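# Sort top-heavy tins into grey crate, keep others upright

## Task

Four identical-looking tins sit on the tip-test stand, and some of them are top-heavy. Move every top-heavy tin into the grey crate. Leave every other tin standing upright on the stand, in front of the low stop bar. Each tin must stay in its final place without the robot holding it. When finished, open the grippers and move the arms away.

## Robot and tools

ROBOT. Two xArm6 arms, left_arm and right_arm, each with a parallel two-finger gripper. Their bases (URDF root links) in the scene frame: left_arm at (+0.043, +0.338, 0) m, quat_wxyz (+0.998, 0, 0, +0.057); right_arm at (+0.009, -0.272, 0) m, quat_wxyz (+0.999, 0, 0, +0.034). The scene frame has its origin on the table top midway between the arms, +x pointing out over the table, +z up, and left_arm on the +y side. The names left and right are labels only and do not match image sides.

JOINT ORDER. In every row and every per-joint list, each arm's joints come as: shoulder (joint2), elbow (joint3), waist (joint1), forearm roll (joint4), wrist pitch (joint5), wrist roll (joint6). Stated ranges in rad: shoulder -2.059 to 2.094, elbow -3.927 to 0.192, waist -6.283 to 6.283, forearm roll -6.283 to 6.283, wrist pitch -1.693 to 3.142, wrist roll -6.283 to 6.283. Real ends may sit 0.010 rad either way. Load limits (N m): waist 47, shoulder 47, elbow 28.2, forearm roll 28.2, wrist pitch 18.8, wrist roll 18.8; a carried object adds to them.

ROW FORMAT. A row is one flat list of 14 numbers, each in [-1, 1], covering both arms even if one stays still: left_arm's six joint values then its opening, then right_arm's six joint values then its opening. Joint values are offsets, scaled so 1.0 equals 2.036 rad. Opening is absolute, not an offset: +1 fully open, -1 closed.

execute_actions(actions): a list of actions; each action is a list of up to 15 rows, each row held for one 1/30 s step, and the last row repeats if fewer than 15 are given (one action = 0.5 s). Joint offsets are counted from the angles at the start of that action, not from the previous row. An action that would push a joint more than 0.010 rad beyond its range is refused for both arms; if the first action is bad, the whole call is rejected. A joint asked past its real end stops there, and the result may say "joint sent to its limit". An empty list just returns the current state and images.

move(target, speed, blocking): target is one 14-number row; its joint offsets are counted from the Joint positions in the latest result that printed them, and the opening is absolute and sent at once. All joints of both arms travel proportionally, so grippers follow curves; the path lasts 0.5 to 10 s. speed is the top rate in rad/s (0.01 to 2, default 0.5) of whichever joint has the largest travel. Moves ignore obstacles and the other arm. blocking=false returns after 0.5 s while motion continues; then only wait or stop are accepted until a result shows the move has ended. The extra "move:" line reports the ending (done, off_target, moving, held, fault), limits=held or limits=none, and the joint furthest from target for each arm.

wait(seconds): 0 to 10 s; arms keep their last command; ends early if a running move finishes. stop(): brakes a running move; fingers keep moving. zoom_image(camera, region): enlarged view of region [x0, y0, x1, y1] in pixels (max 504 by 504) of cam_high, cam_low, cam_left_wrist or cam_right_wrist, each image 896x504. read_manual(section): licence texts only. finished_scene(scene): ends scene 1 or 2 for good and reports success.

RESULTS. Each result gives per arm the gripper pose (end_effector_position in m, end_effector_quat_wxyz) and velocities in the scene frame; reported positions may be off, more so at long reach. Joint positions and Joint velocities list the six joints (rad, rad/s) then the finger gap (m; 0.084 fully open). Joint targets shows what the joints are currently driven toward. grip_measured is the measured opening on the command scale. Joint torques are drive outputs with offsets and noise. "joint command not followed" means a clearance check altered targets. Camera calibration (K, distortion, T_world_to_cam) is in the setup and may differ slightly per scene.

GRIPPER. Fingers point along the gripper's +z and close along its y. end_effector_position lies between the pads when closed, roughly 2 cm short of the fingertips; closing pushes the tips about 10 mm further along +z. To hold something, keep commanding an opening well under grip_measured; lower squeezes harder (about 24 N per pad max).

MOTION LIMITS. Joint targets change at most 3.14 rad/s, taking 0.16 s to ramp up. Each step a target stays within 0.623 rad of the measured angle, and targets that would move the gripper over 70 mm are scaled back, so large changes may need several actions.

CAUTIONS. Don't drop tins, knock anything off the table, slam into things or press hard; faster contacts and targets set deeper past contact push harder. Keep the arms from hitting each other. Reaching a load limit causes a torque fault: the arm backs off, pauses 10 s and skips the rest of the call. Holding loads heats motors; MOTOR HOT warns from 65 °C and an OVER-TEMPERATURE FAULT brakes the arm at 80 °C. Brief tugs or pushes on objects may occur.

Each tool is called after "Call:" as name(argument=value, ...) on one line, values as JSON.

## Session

Call:
execute_actions(actions=[])

Scene clock: 0.00 s.
left_arm: end_effector_position=(+0.1861, +0.5860, +0.3063) grip_measured=+1.00 end_effector_quat_wxyz=(+0.103, +0.584, +0.747, +0.300) end_effector_velocity=(-0.000, -0.000, +0.000) end_effector_angular_velocity=(+0.000, -0.000, +0.000) | right_arm: end_effector_position=(-0.0376, -0.3305, +0.3607) grip_measured=+1.00 end_effector_quat_wxyz=(+0.203, +0.107, +0.839, +0.493) end_effector_velocity=(+0.000, +0.000, +0.000) end_effector_angular_velocity=(-0.002, +0.002, -0.000)
Joint names: [shoulder, elbow, waist, forearm roll, wrist pitch, wrist roll]
Joint positions: left_arm=[-1.221 -0.313  1.26  -0.504  1.105 -0.309  0.084] | right_arm=[-0.478 -0.852 -2.186 -0.044  2.454  1.26   0.084]
Joint velocities: left_arm=[-0.001  0.     0.    -0.    -0.     0.     0.   ] | right_arm=[-0.002 -0.    -0.    -0.    -0.     0.001 -0.   ]
Joint torques (N m, as the arm reports them, + toward a larger angle): no reading
Joint targets: left_arm=[-1.221 -0.313 1.260 -0.504 1.105 -0.309] | right_arm=[-0.478 -0.852 -2.186 -0.044 2.454 1.260]
camera_calibration (this result's frames):
cam_left_wrist: T_world_to_cam=[[0.79716, 0.156104, 0.583239, -0.393443], [0.311571, -0.933797, -0.175918, 0.608493], [0.517166, 0.321955, -0.793023, 0.0920111], [0, 0, 0, 1]] pos_world=[0.0764635, 0.600003, 0.409483]
cam_right_wrist: T_world_to_cam=[[-0.00340053, 0.48594, 0.873986, -0.122566], [0.896586, -0.385574, 0.217869, -0.105474], [0.442857, 0.784344, -0.434376, 0.564396], [0, 0, 0, 1]] pos_world=[-0.155797, -0.423788, 0.37526]

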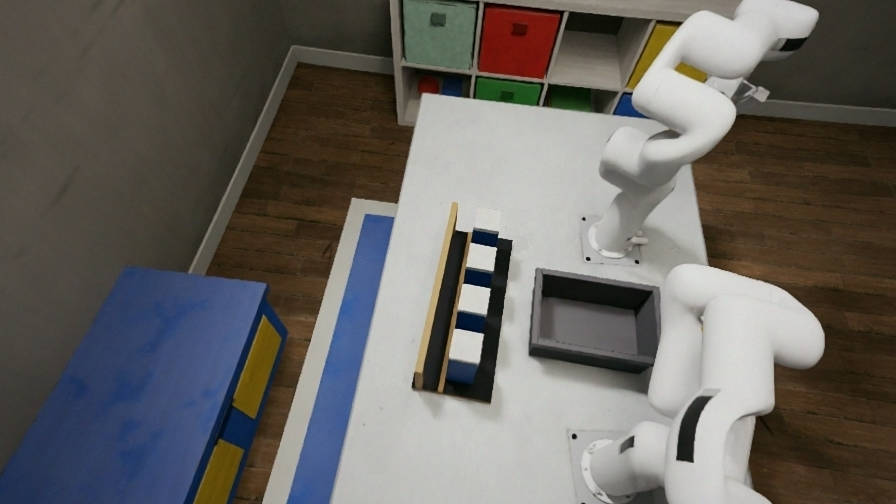

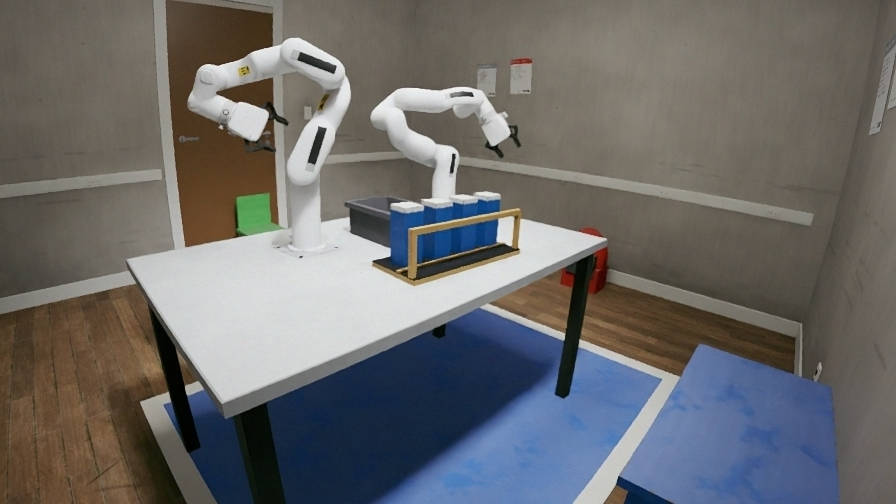

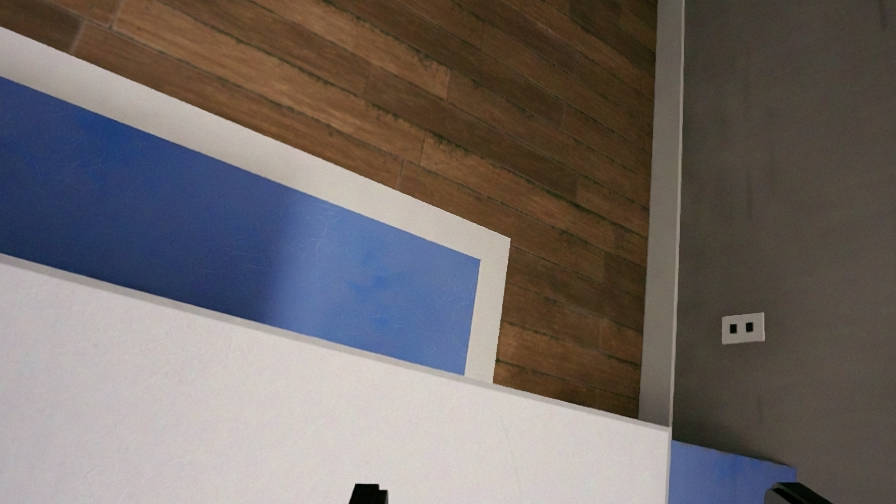

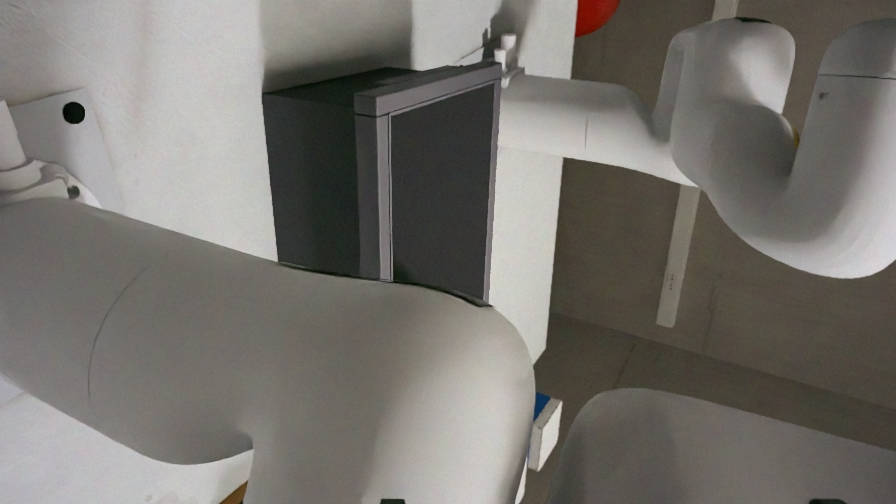

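Call:
move(target=[0.1978,-0.14,-0.5072,0.1238,0.0476,0.6935,1,0.0136,-0.0062,0.6484,0.0108,-0.2834,0.6063,1], speed=1.4)

Call:
move(target=[0.1978,-0.14,-0.5072,0.1238,0.0476,0.6935,1,0.0136,-0.0062,0.6484,0.0108,-0.2834,0.6063,1], speed=1.4)

Scene clock: 4.47 s.
left_arm: end_effector_position=(+0.3506, +0.3932, +0.3015) grip_measured=+1.00 end_effector_quat_wxyz=(+0.021, +0.928, -0.336, +0.160) end_effector_velocity=(+0.000, -0.001, -0.001) end_effector_angular_velocity=(+0.001, +0.002, -0.005) | right_arm: end_effector_position=(+0.1482, -0.4235, +0.2813) grip_measured=+1.00 end_effector_quat_wxyz=(-0.215, +0.073, +0.958, +0.176) end_effector_velocity=(+0.001, +0.000, +0.000) end_effector_angular_velocity=(-0.001, -0.000, +0.001)
Joint names: [shoulder, elbow, waist, forearm roll, wrist pitch, wrist roll]
Joint positions: left_arm=[-0.818 -0.598  0.228 -0.252  1.202  1.103  0.084] | right_arm=[-0.45  -0.864 -0.867 -0.022  1.877  2.494  0.084]
Joint velocities: left_arm=[ 0.002  0.    -0.002  0.001  0.     0.002 -0.   ] | right_arm=[ 0.001 -0.001  0.004  0.001 -0.001  0.003 -0.   ]
Joint torques (N m, as the arm reports them, + toward a larger angle): left_arm=[ -4.44 -12.42  -1.51  -0.88  -2.49  -0.92] | right_arm=[-14.99 -12.92  -2.04  -0.7   -0.25   0.51]
Joint targets: left_arm=[-0.818 -0.598 0.228 -0.252 1.202 1.103] | right_arm=[-0.450 -0.864 -0.866 -0.022 1.877 2.495]
move: done; limits=none; left_arm: farthest joint: the waist, 0.001 radians from its target (1.033 radians at the start); right_arm: farthest joint: the waist, 0.001 radians from its target (1.320 radians at the start)
camera_calibration (this result's frames):
cam_left_wrist: T_world_to_cam=[[-0.615234, -0.786757, -0.050006, 0.565241], [-0.740975, 0.598758, -0.304048, 0.181444], [0.269153, -0.150007, -0.951343, 0.385408], [0, 0, 0, 1]] pos_world=[0.378467, 0.39388, 0.450089]
cam_right_wrist: T_world_to_cam=[[0.230199, 0.927588, 0.294259, 0.308125], [0.891401, -0.0796848, -0.446155, 0.0264858], [-0.3904, 0.365007, -0.845197, 0.582104], [0, 0, 0, 1]] pos_world=[0.132714, -0.496175, 0.413141]

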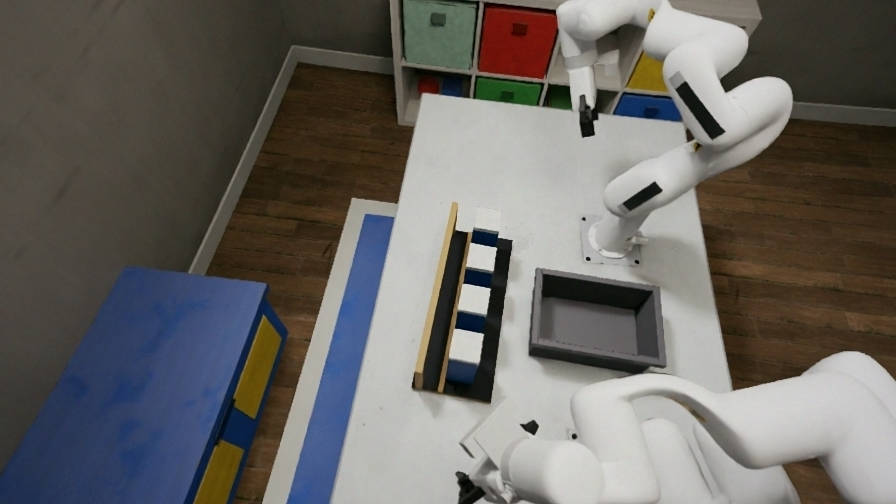

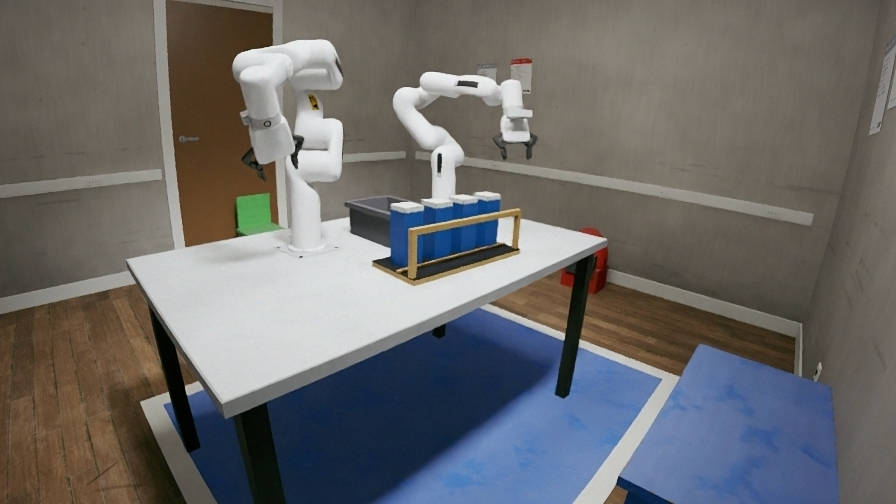

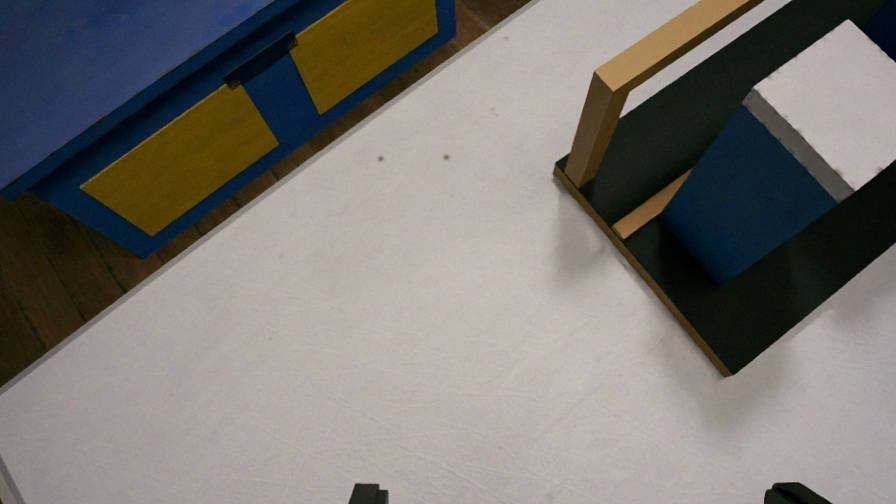

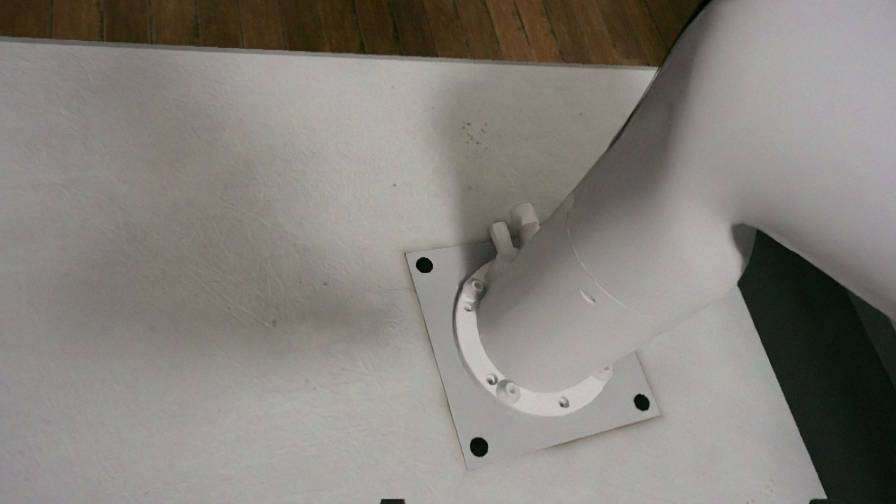

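Scene clock: 6.40 s.
left_arm: end_effector_position=(+0.3216, +0.1089, +0.2802) grip_measured=+1.00 end_effector_quat_wxyz=(+0.000, +0.031, +1.000, +0.000) end_effector_velocity=(-0.000, -0.001, +0.000) end_effector_angular_velocity=(+0.000, -0.000, -0.003) | right_arm: end_effector_position=(+0.3199, -0.0938, +0.2796) grip_measured=+1.00 end_effector_quat_wxyz=(-0.001, +0.033, +0.999, -0.000) end_effector_velocity=(-0.000, +0.001, +0.000) end_effector_angular_velocity=(+0.001, -0.002, +0.001)
Joint names: [shoulder, elbow, waist, forearm roll, wrist pitch, wrist roll]
Joint positions: left_arm=[-0.416 -0.883 -0.804  0.     1.299  2.515  0.084] | right_arm=[-0.422 -0.877  0.452  0.     1.3    3.728  0.084]
Joint velocities: left_arm=[ 0.001 -0.001 -0.002  0.     0.     0.001  0.   ] | right_arm=[-0.     0.     0.003  0.    -0.002  0.002  0.   ]
Joint torques (N m, as the arm reports them, + toward a larger angle): left_arm=[-10.93 -12.1   -1.64  -0.64  -2.09  -0.85] | right_arm=[-17.49 -13.93  -2.24  -0.58  -1.23   0.38]
Joint targets: left_arm=[-0.416 -0.883 -0.804 0.000 1.299 2.515] | right_arm=[-0.422 -0.877 0.453 0.000 1.300 3.729]
move: done; limits=none; left_arm: farthest joint: the waist, 0.001 radians from its target (1.033 radians at the start); right_arm: farthest joint: the waist, 0.001 radians from its target (1.320 radians at the start)
camera_calibration (this result's frames):
cam_left_wrist: T_world_to_cam=[[0.0377438, 0.999212, 0.0122597, -0.099255], [0.999242, -0.0378559, 0.00903975, -0.254343], [0.00949673, 0.0119092, -0.999884, 0.409821], [0, 0, 0, 1]] pos_world=[0.254005, 0.0846678, 0.41329]
cam_right_wrist: T_world_to_cam=[[0.0840921, 0.996452, -0.00354284, 0.0997819], [0.996449, -0.084106, -0.00398069, -0.258651], [-0.00426454, -0.00319552, -0.999986, 0.412584], [0, 0, 0, 1]] pos_world=[0.251101, -0.119864, 0.411902]

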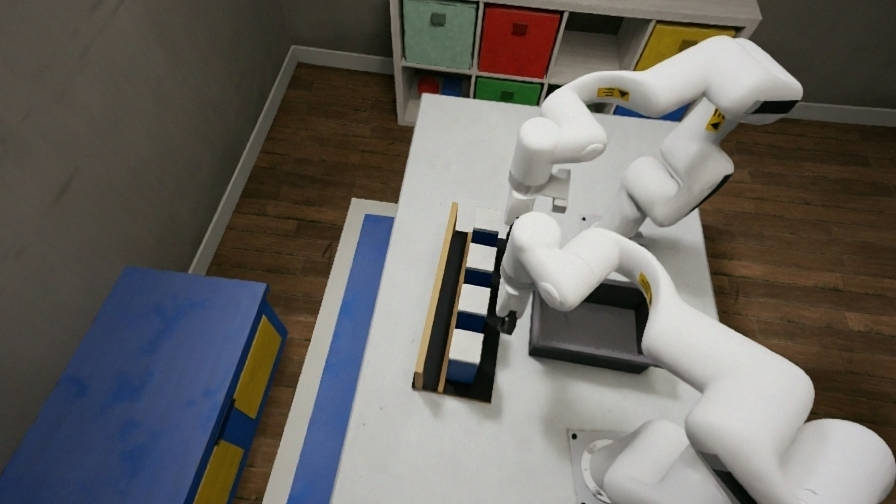

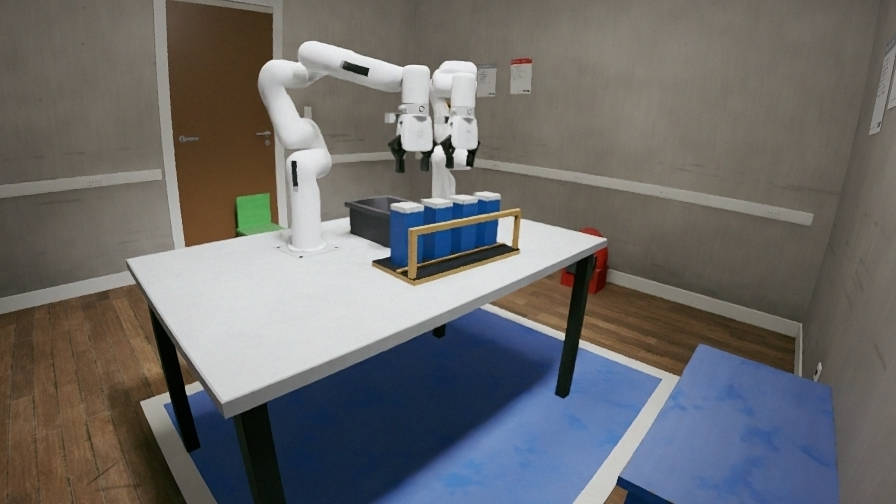

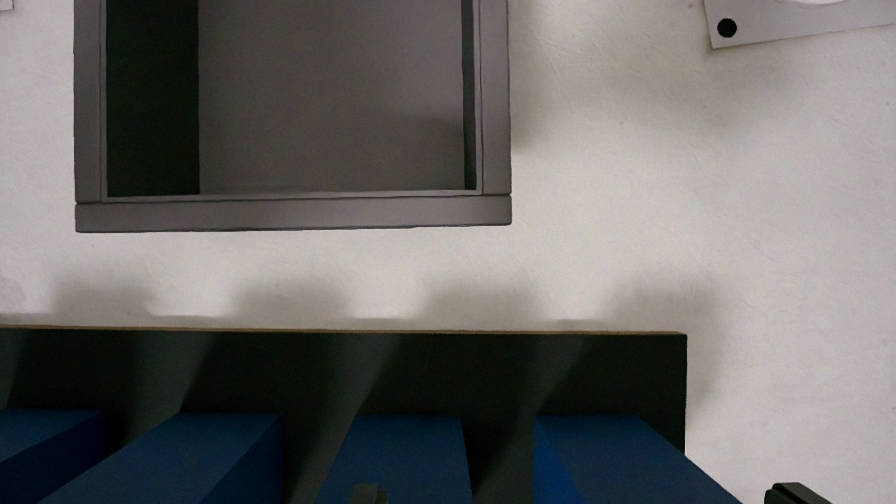

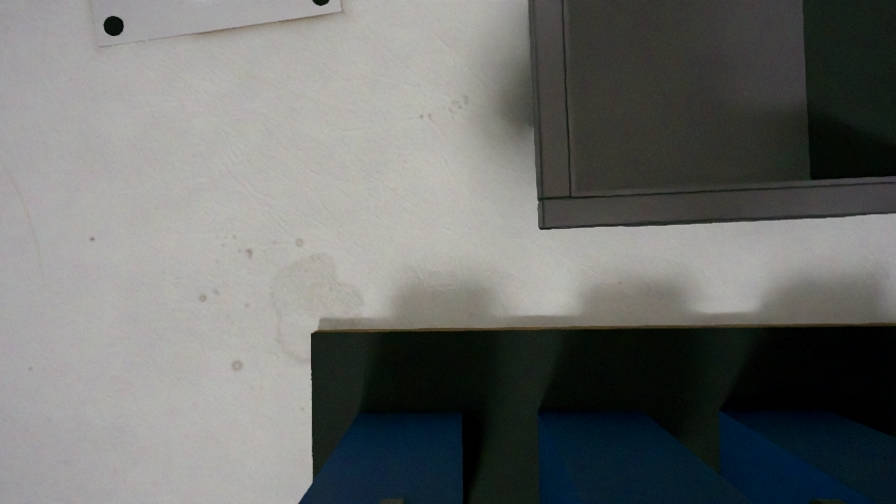

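Call:
move(target=[0.0478,0.1255,0,0,-0.1733,0,1,0.0471,0.1257,0,0,-0.1733,0,1], speed=0.5)

Call:
move(target=[0.0957,-0.0926,0.0458,0,-0.003,0.0458,1,0.0894,-0.0854,-0.0399,0,-0.004,-0.0399,1], speed=0.12)

Call:
zoom_image(camera="cam_high", region=[380, 180, 620, 420])

Scene clock: 9.70 s.
left_arm: end_effector_position=(+0.3218, +0.1086, +0.1654) grip_measured=+1.00 end_effector_quat_wxyz=(+0.000, +0.031, +1.000, -0.000) end_effector_velocity=(-0.001, +0.000, -0.002) end_effector_angular_velocity=(+0.002, +0.001, -0.001) | right_arm: end_effector_position=(+0.3201, -0.0937, +0.1654) grip_measured=+1.00 end_effector_quat_wxyz=(+0.000, +0.033, +0.999, +0.000) end_effector_velocity=(-0.000, -0.001, -0.001) end_effector_angular_velocity=(-0.001, +0.001, -0.001)
Joint names: [shoulder, elbow, waist, forearm roll, wrist pitch, wrist roll]
Joint positions: left_arm=[-0.319 -0.628 -0.804  0.     0.946  2.515  0.084] | right_arm=[-0.327 -0.621  0.452  0.     0.948  3.728  0.084]
Joint velocities: left_arm=[ 0.002  0.003 -0.001  0.001 -0.002  0.     0.   ] | right_arm=[ 0.001  0.003 -0.001 -0.    -0.003  0.     0.   ]
Joint torques (N m, as the arm reports them, + toward a larger angle): left_arm=[-11.88 -11.64  -1.91  -0.66  -2.04  -0.76] | right_arm=[-18.79 -13.34  -2.22  -0.51  -1.19   0.47]
Joint targets: left_arm=[-0.319 -0.628 -0.804 0.000 0.946 2.515] | right_arm=[-0.327 -0.621 0.452 0.000 0.948 3.728]
move: done; limits=none; left_arm: farthest joint: the elbow, 0.001 radians from its target (0.256 radians at the start); right_arm: farthest joint: the shoulder, 0.001 radians from its target (0.096 radians at the start)
camera_calibration (this result's frames):
cam_left_wrist: T_world_to_cam=[[0.0378688, 0.999212, 0.0119041, -0.0976222], [0.999234, -0.0379816, 0.00939798, -0.253576], [0.00984271, 0.0115391, -0.999885, 0.294975], [0, 0, 0, 1]] pos_world=[0.254176, 0.0845102, 0.298487]
cam_right_wrist: T_world_to_cam=[[0.0842146, 0.996444, -0.00274777, 0.099089], [0.996443, -0.0842221, -0.00272606, -0.259533], [-0.00294779, -0.00250842, -0.999993, 0.297961], [0, 0, 0, 1]] pos_world=[0.251143, -0.119848, 0.297523]

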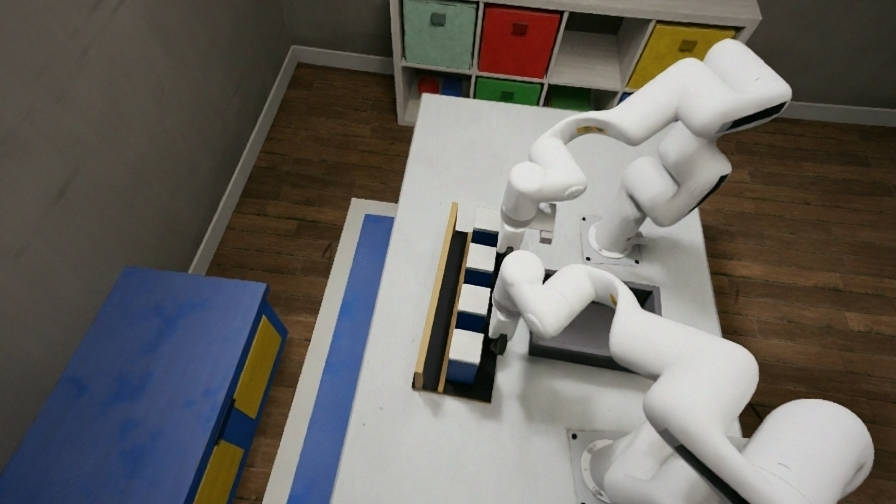

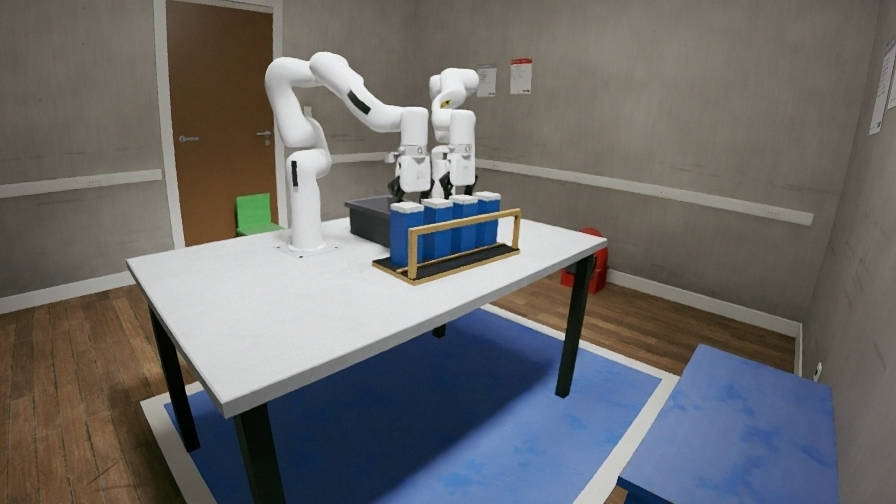

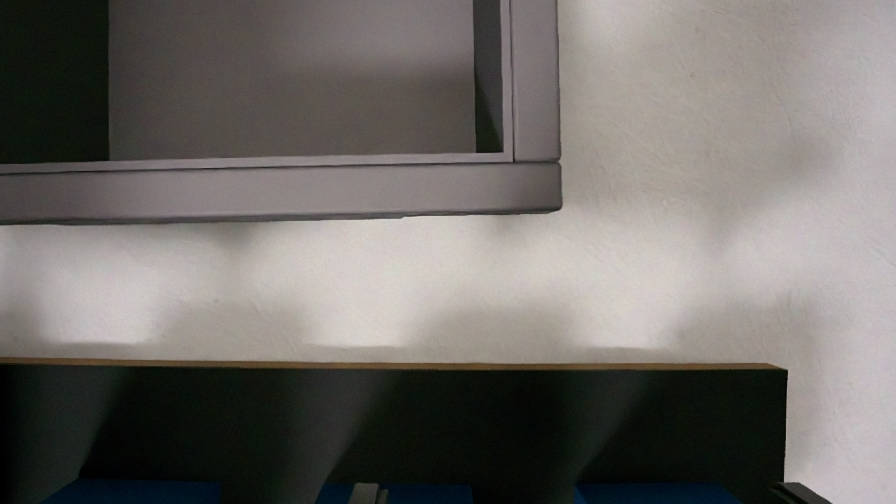

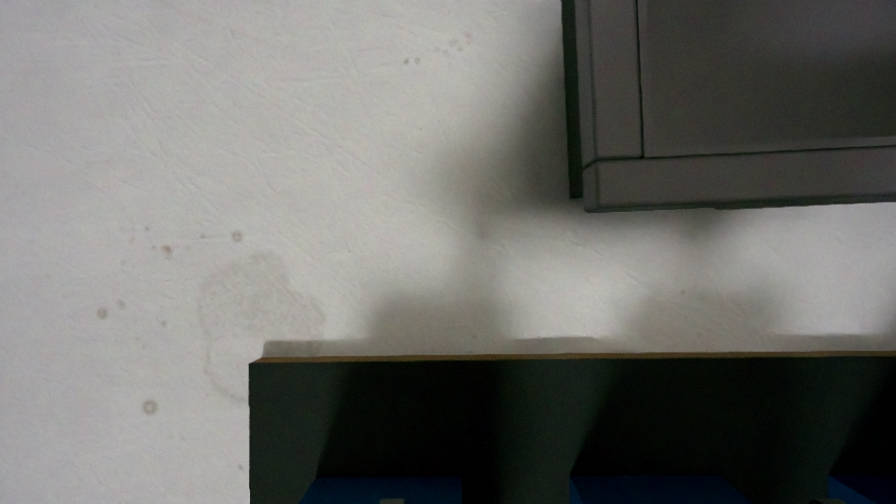

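Scene clock: 11.77 s.
left_arm: end_effector_position=(+0.3877, +0.1045, +0.1654) grip_measured=+1.00 end_effector_quat_wxyz=(+0.000, +0.031, +1.000, -0.000) end_effector_velocity=(+0.001, +0.000, -0.001) end_effector_angular_velocity=(+0.001, +0.001, -0.001) | right_arm: end_effector_position=(+0.3797, -0.0976, +0.1652) grip_measured=+1.00 end_effector_quat_wxyz=(-0.000, +0.033, +0.999, +0.000) end_effector_velocity=(+0.000, -0.000, -0.000) end_effector_angular_velocity=(-0.000, +0.000, +0.000)
Joint names: [shoulder, elbow, waist, forearm roll, wrist pitch, wrist roll]
Joint positions: left_arm=[-0.124 -0.817 -0.711  0.     0.94   2.608  0.084] | right_arm=[-0.145 -0.795  0.371  0.     0.94   3.647  0.084]
Joint velocities: left_arm=[ 0.003 -0.002  0.001  0.    -0.     0.001  0.   ] | right_arm=[ 0.001 -0.001 -0.    -0.    -0.    -0.    -0.   ]
Joint torques (N m, as the arm reports them, + toward a larger angle): left_arm=[-15.19 -11.35  -1.47  -0.71  -2.01  -0.83] | right_arm=[-23.87 -13.85  -2.57  -0.72  -1.69   0.68]
Joint targets: left_arm=[-0.124 -0.817 -0.711 0.000 0.940 2.608] | right_arm=[-0.145 -0.795 0.371 0.000 0.940 3.647]
move: done; limits=none; left_arm: farthest joint: the wrist roll, 0.001 radians from its target (0.094 radians at the start); right_arm: farthest joint: the waist, 0.001 radians from its target (0.082 radians at the start)
camera_calibration (this result's frames):
cam_left_wrist: T_world_to_cam=[[0.0379236, 0.999208, 0.0120444, -0.0960035], [0.999233, -0.0380367, 0.00930527, -0.319542], [0.00975602, 0.0116822, -0.999884, 0.294388], [0, 0, 0, 1]] pos_world=[0.320065, 0.0803341, 0.298483]
cam_right_wrist: T_world_to_cam=[[0.0839019, 0.996469, -0.00309171, 0.0981668], [0.996467, -0.0839123, -0.00340408, -0.319157], [-0.00365149, -0.00279518, -0.999989, 0.298198], [0, 0, 0, 1]] pos_world=[0.310882, -0.123768, 0.297412]

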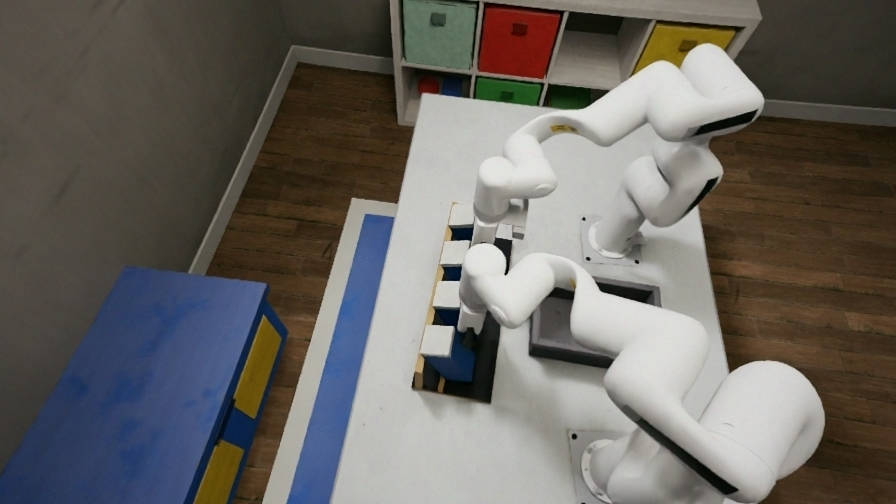

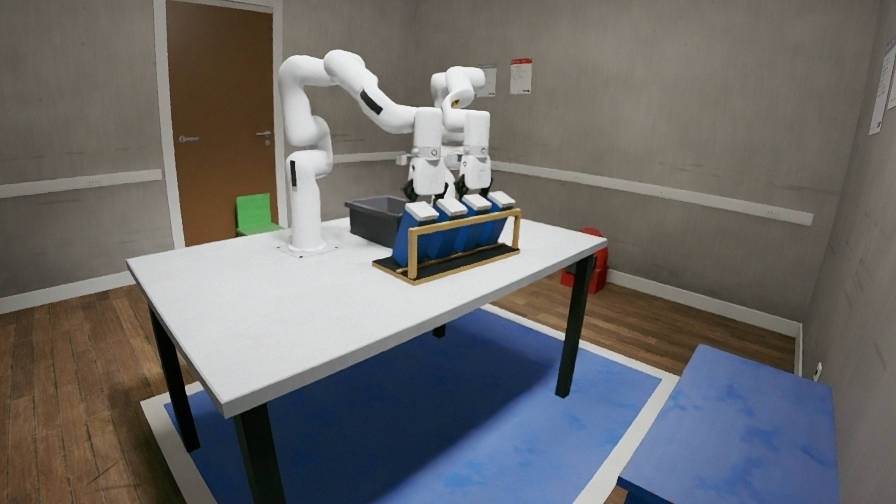

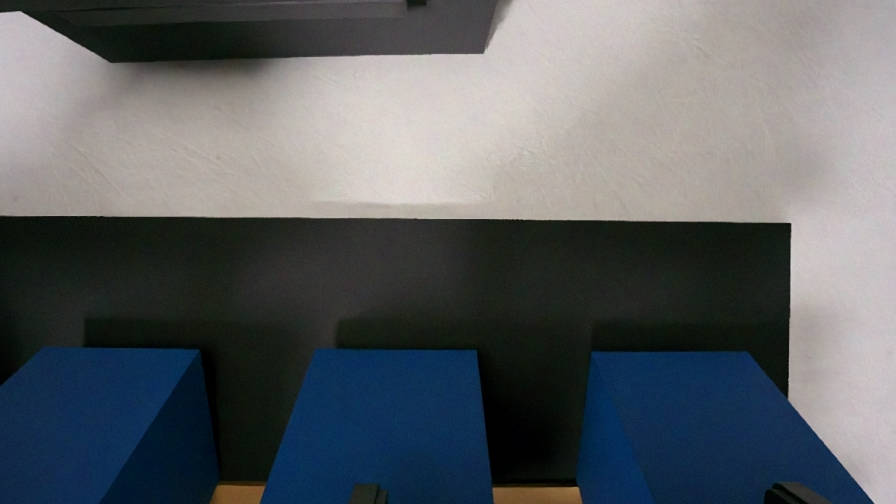

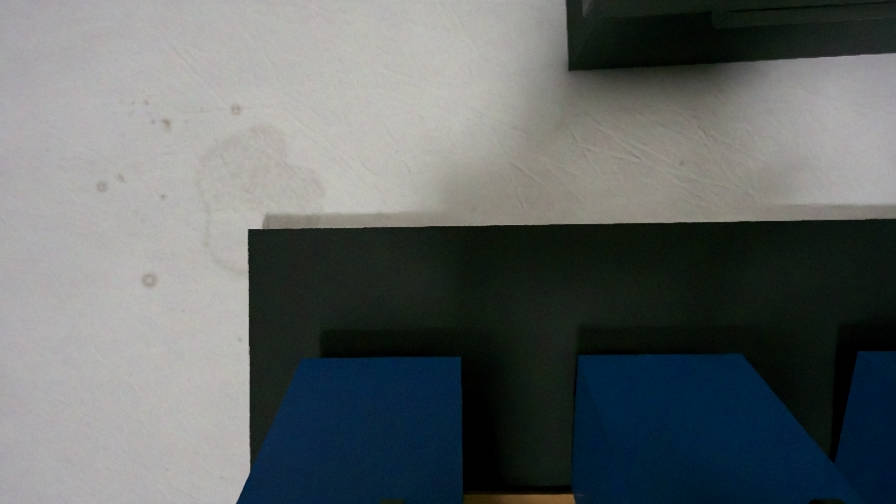

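Region (380, 180, 620, 420) of cam_high's 896x504 image, scaled by 2.100, with more detail than that image has.

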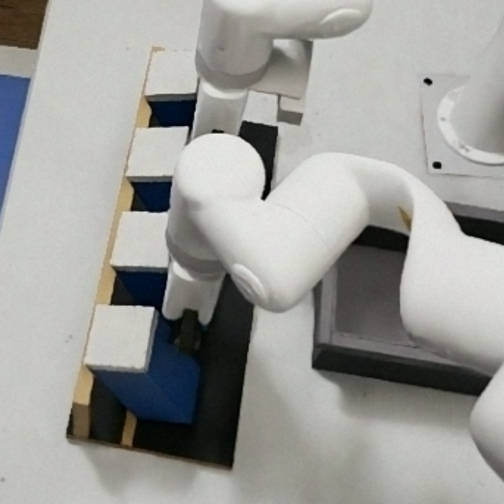

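All at the rail. Retract.

Call:
move(target=[-0.0957,0.0926,-0.0458,0,0.003,-0.0458,1,-0.0894,0.0854,0.0399,0,0.004,0.0399,1], speed=0.12)

Call:
zoom_image(camera="cam_low", region=[320, 120, 560, 300])

Scene clock: 14.17 s.
left_arm: end_effector_position=(+0.3218, +0.1086, +0.1654) grip_measured=+1.00 end_effector_quat_wxyz=(+0.000, +0.031, +1.000, -0.000) end_effector_velocity=(-0.001, +0.001, -0.001) end_effector_angular_velocity=(+0.001, +0.001, +0.000) | right_arm: end_effector_position=(+0.3198, -0.0937, +0.1652) grip_measured=+1.00 end_effector_quat_wxyz=(-0.000, +0.033, +0.999, +0.000) end_effector_velocity=(-0.001, +0.001, +0.000) end_effector_angular_velocity=(+0.001, -0.001, +0.003)
Joint names: [shoulder, elbow, waist, forearm roll, wrist pitch, wrist roll]
Joint positions: left_arm=[-0.319 -0.628 -0.804  0.     0.946  2.515  0.084] | right_arm=[-0.327 -0.621  0.453  0.     0.948  3.728  0.084]
Joint velocities: left_arm=[-0.003  0.004 -0.001 -0.    -0.    -0.001 -0.   ] | right_arm=[-0.002  0.002  0.003  0.    -0.001  0.    -0.   ]
Joint torques (N m, as the arm reports them, + toward a larger angle): left_arm=[-11.84 -11.53  -1.65  -0.62  -1.98  -0.87] | right_arm=[-18.84 -13.23  -2.11  -0.55  -1.31   0.45]
Joint targets: left_arm=[-0.319 -0.628 -0.804 0.000 0.946 2.514] | right_arm=[-0.327 -0.621 0.453 0.000 0.948 3.728]
move: done; limits=none; left_arm: farthest joint: the waist, 0.000 radians from its target (0.094 radians at the start); right_arm: farthest joint: the waist, 0.000 radians from its target (0.081 radians at the start)
camera_calibration (this result's frames):
cam_left_wrist: T_world_to_cam=[[0.0378692, 0.999212, 0.0118537, -0.0975997], [0.999234, -0.0379823, 0.0094655, -0.253607], [0.00990827, 0.0114861, -0.999885, 0.294988], [0, 0, 0, 1]] pos_world=[0.254185, 0.084502, 0.298511]
cam_right_wrist: T_world_to_cam=[[0.0839448, 0.996465, -0.00314122, 0.0993087], [0.996464, -0.0839554, -0.00341569, -0.259146], [-0.00366734, -0.00284339, -0.999989, 0.297978], [0, 0, 0, 1]] pos_world=[0.250986, -0.119867, 0.297401]

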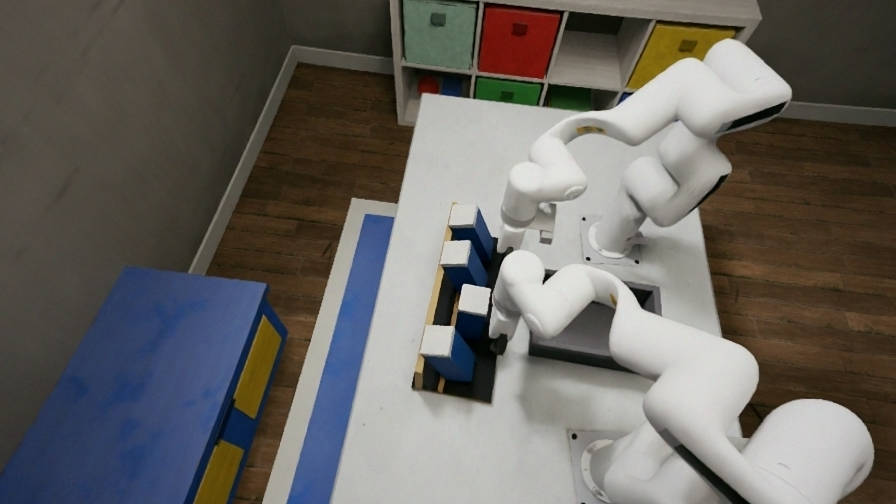

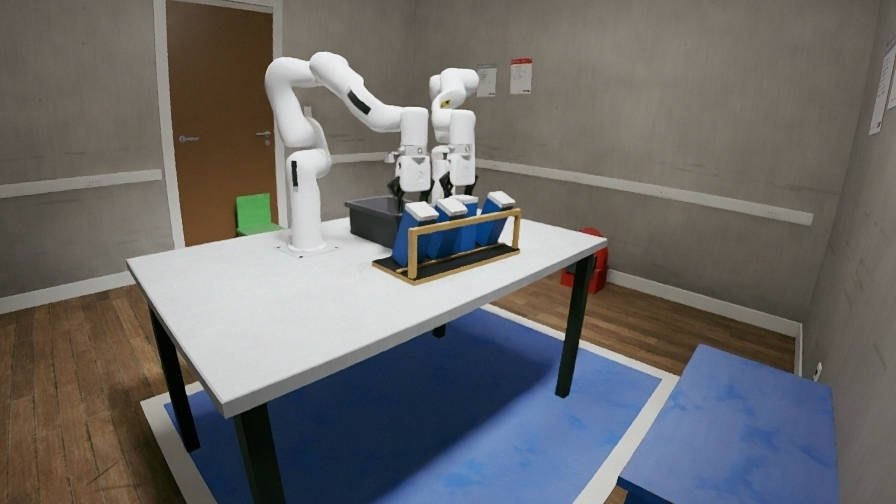

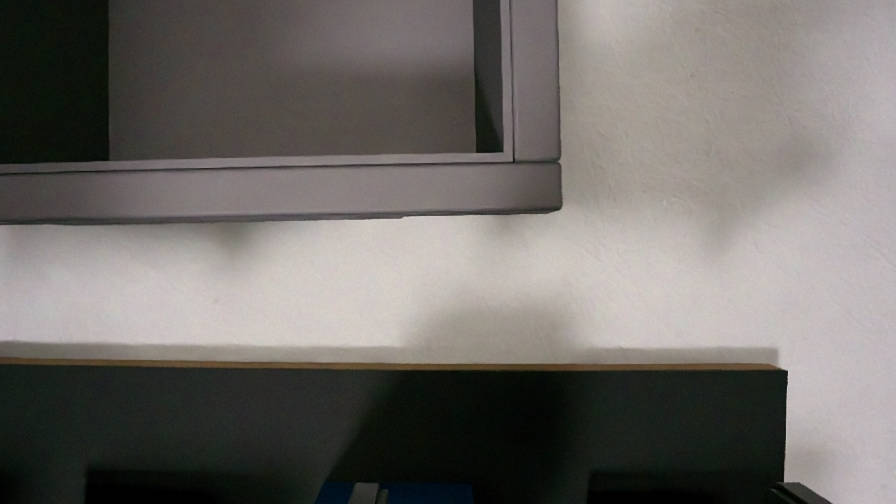

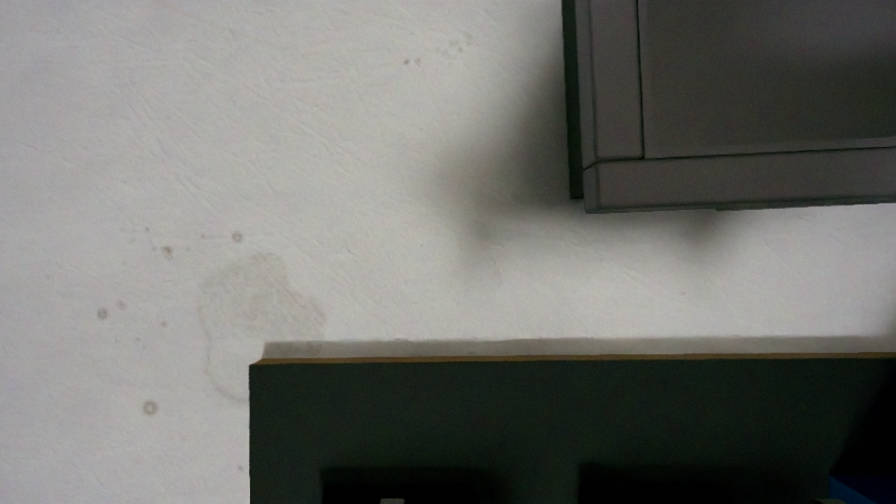

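Region (320, 120, 560, 300) of cam_low's 896x504 image, scaled by 2.100, with more detail than that image has; it fills the top 378 rows of this view, and the rest is white.

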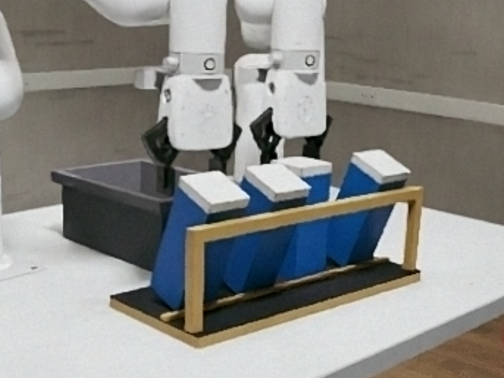

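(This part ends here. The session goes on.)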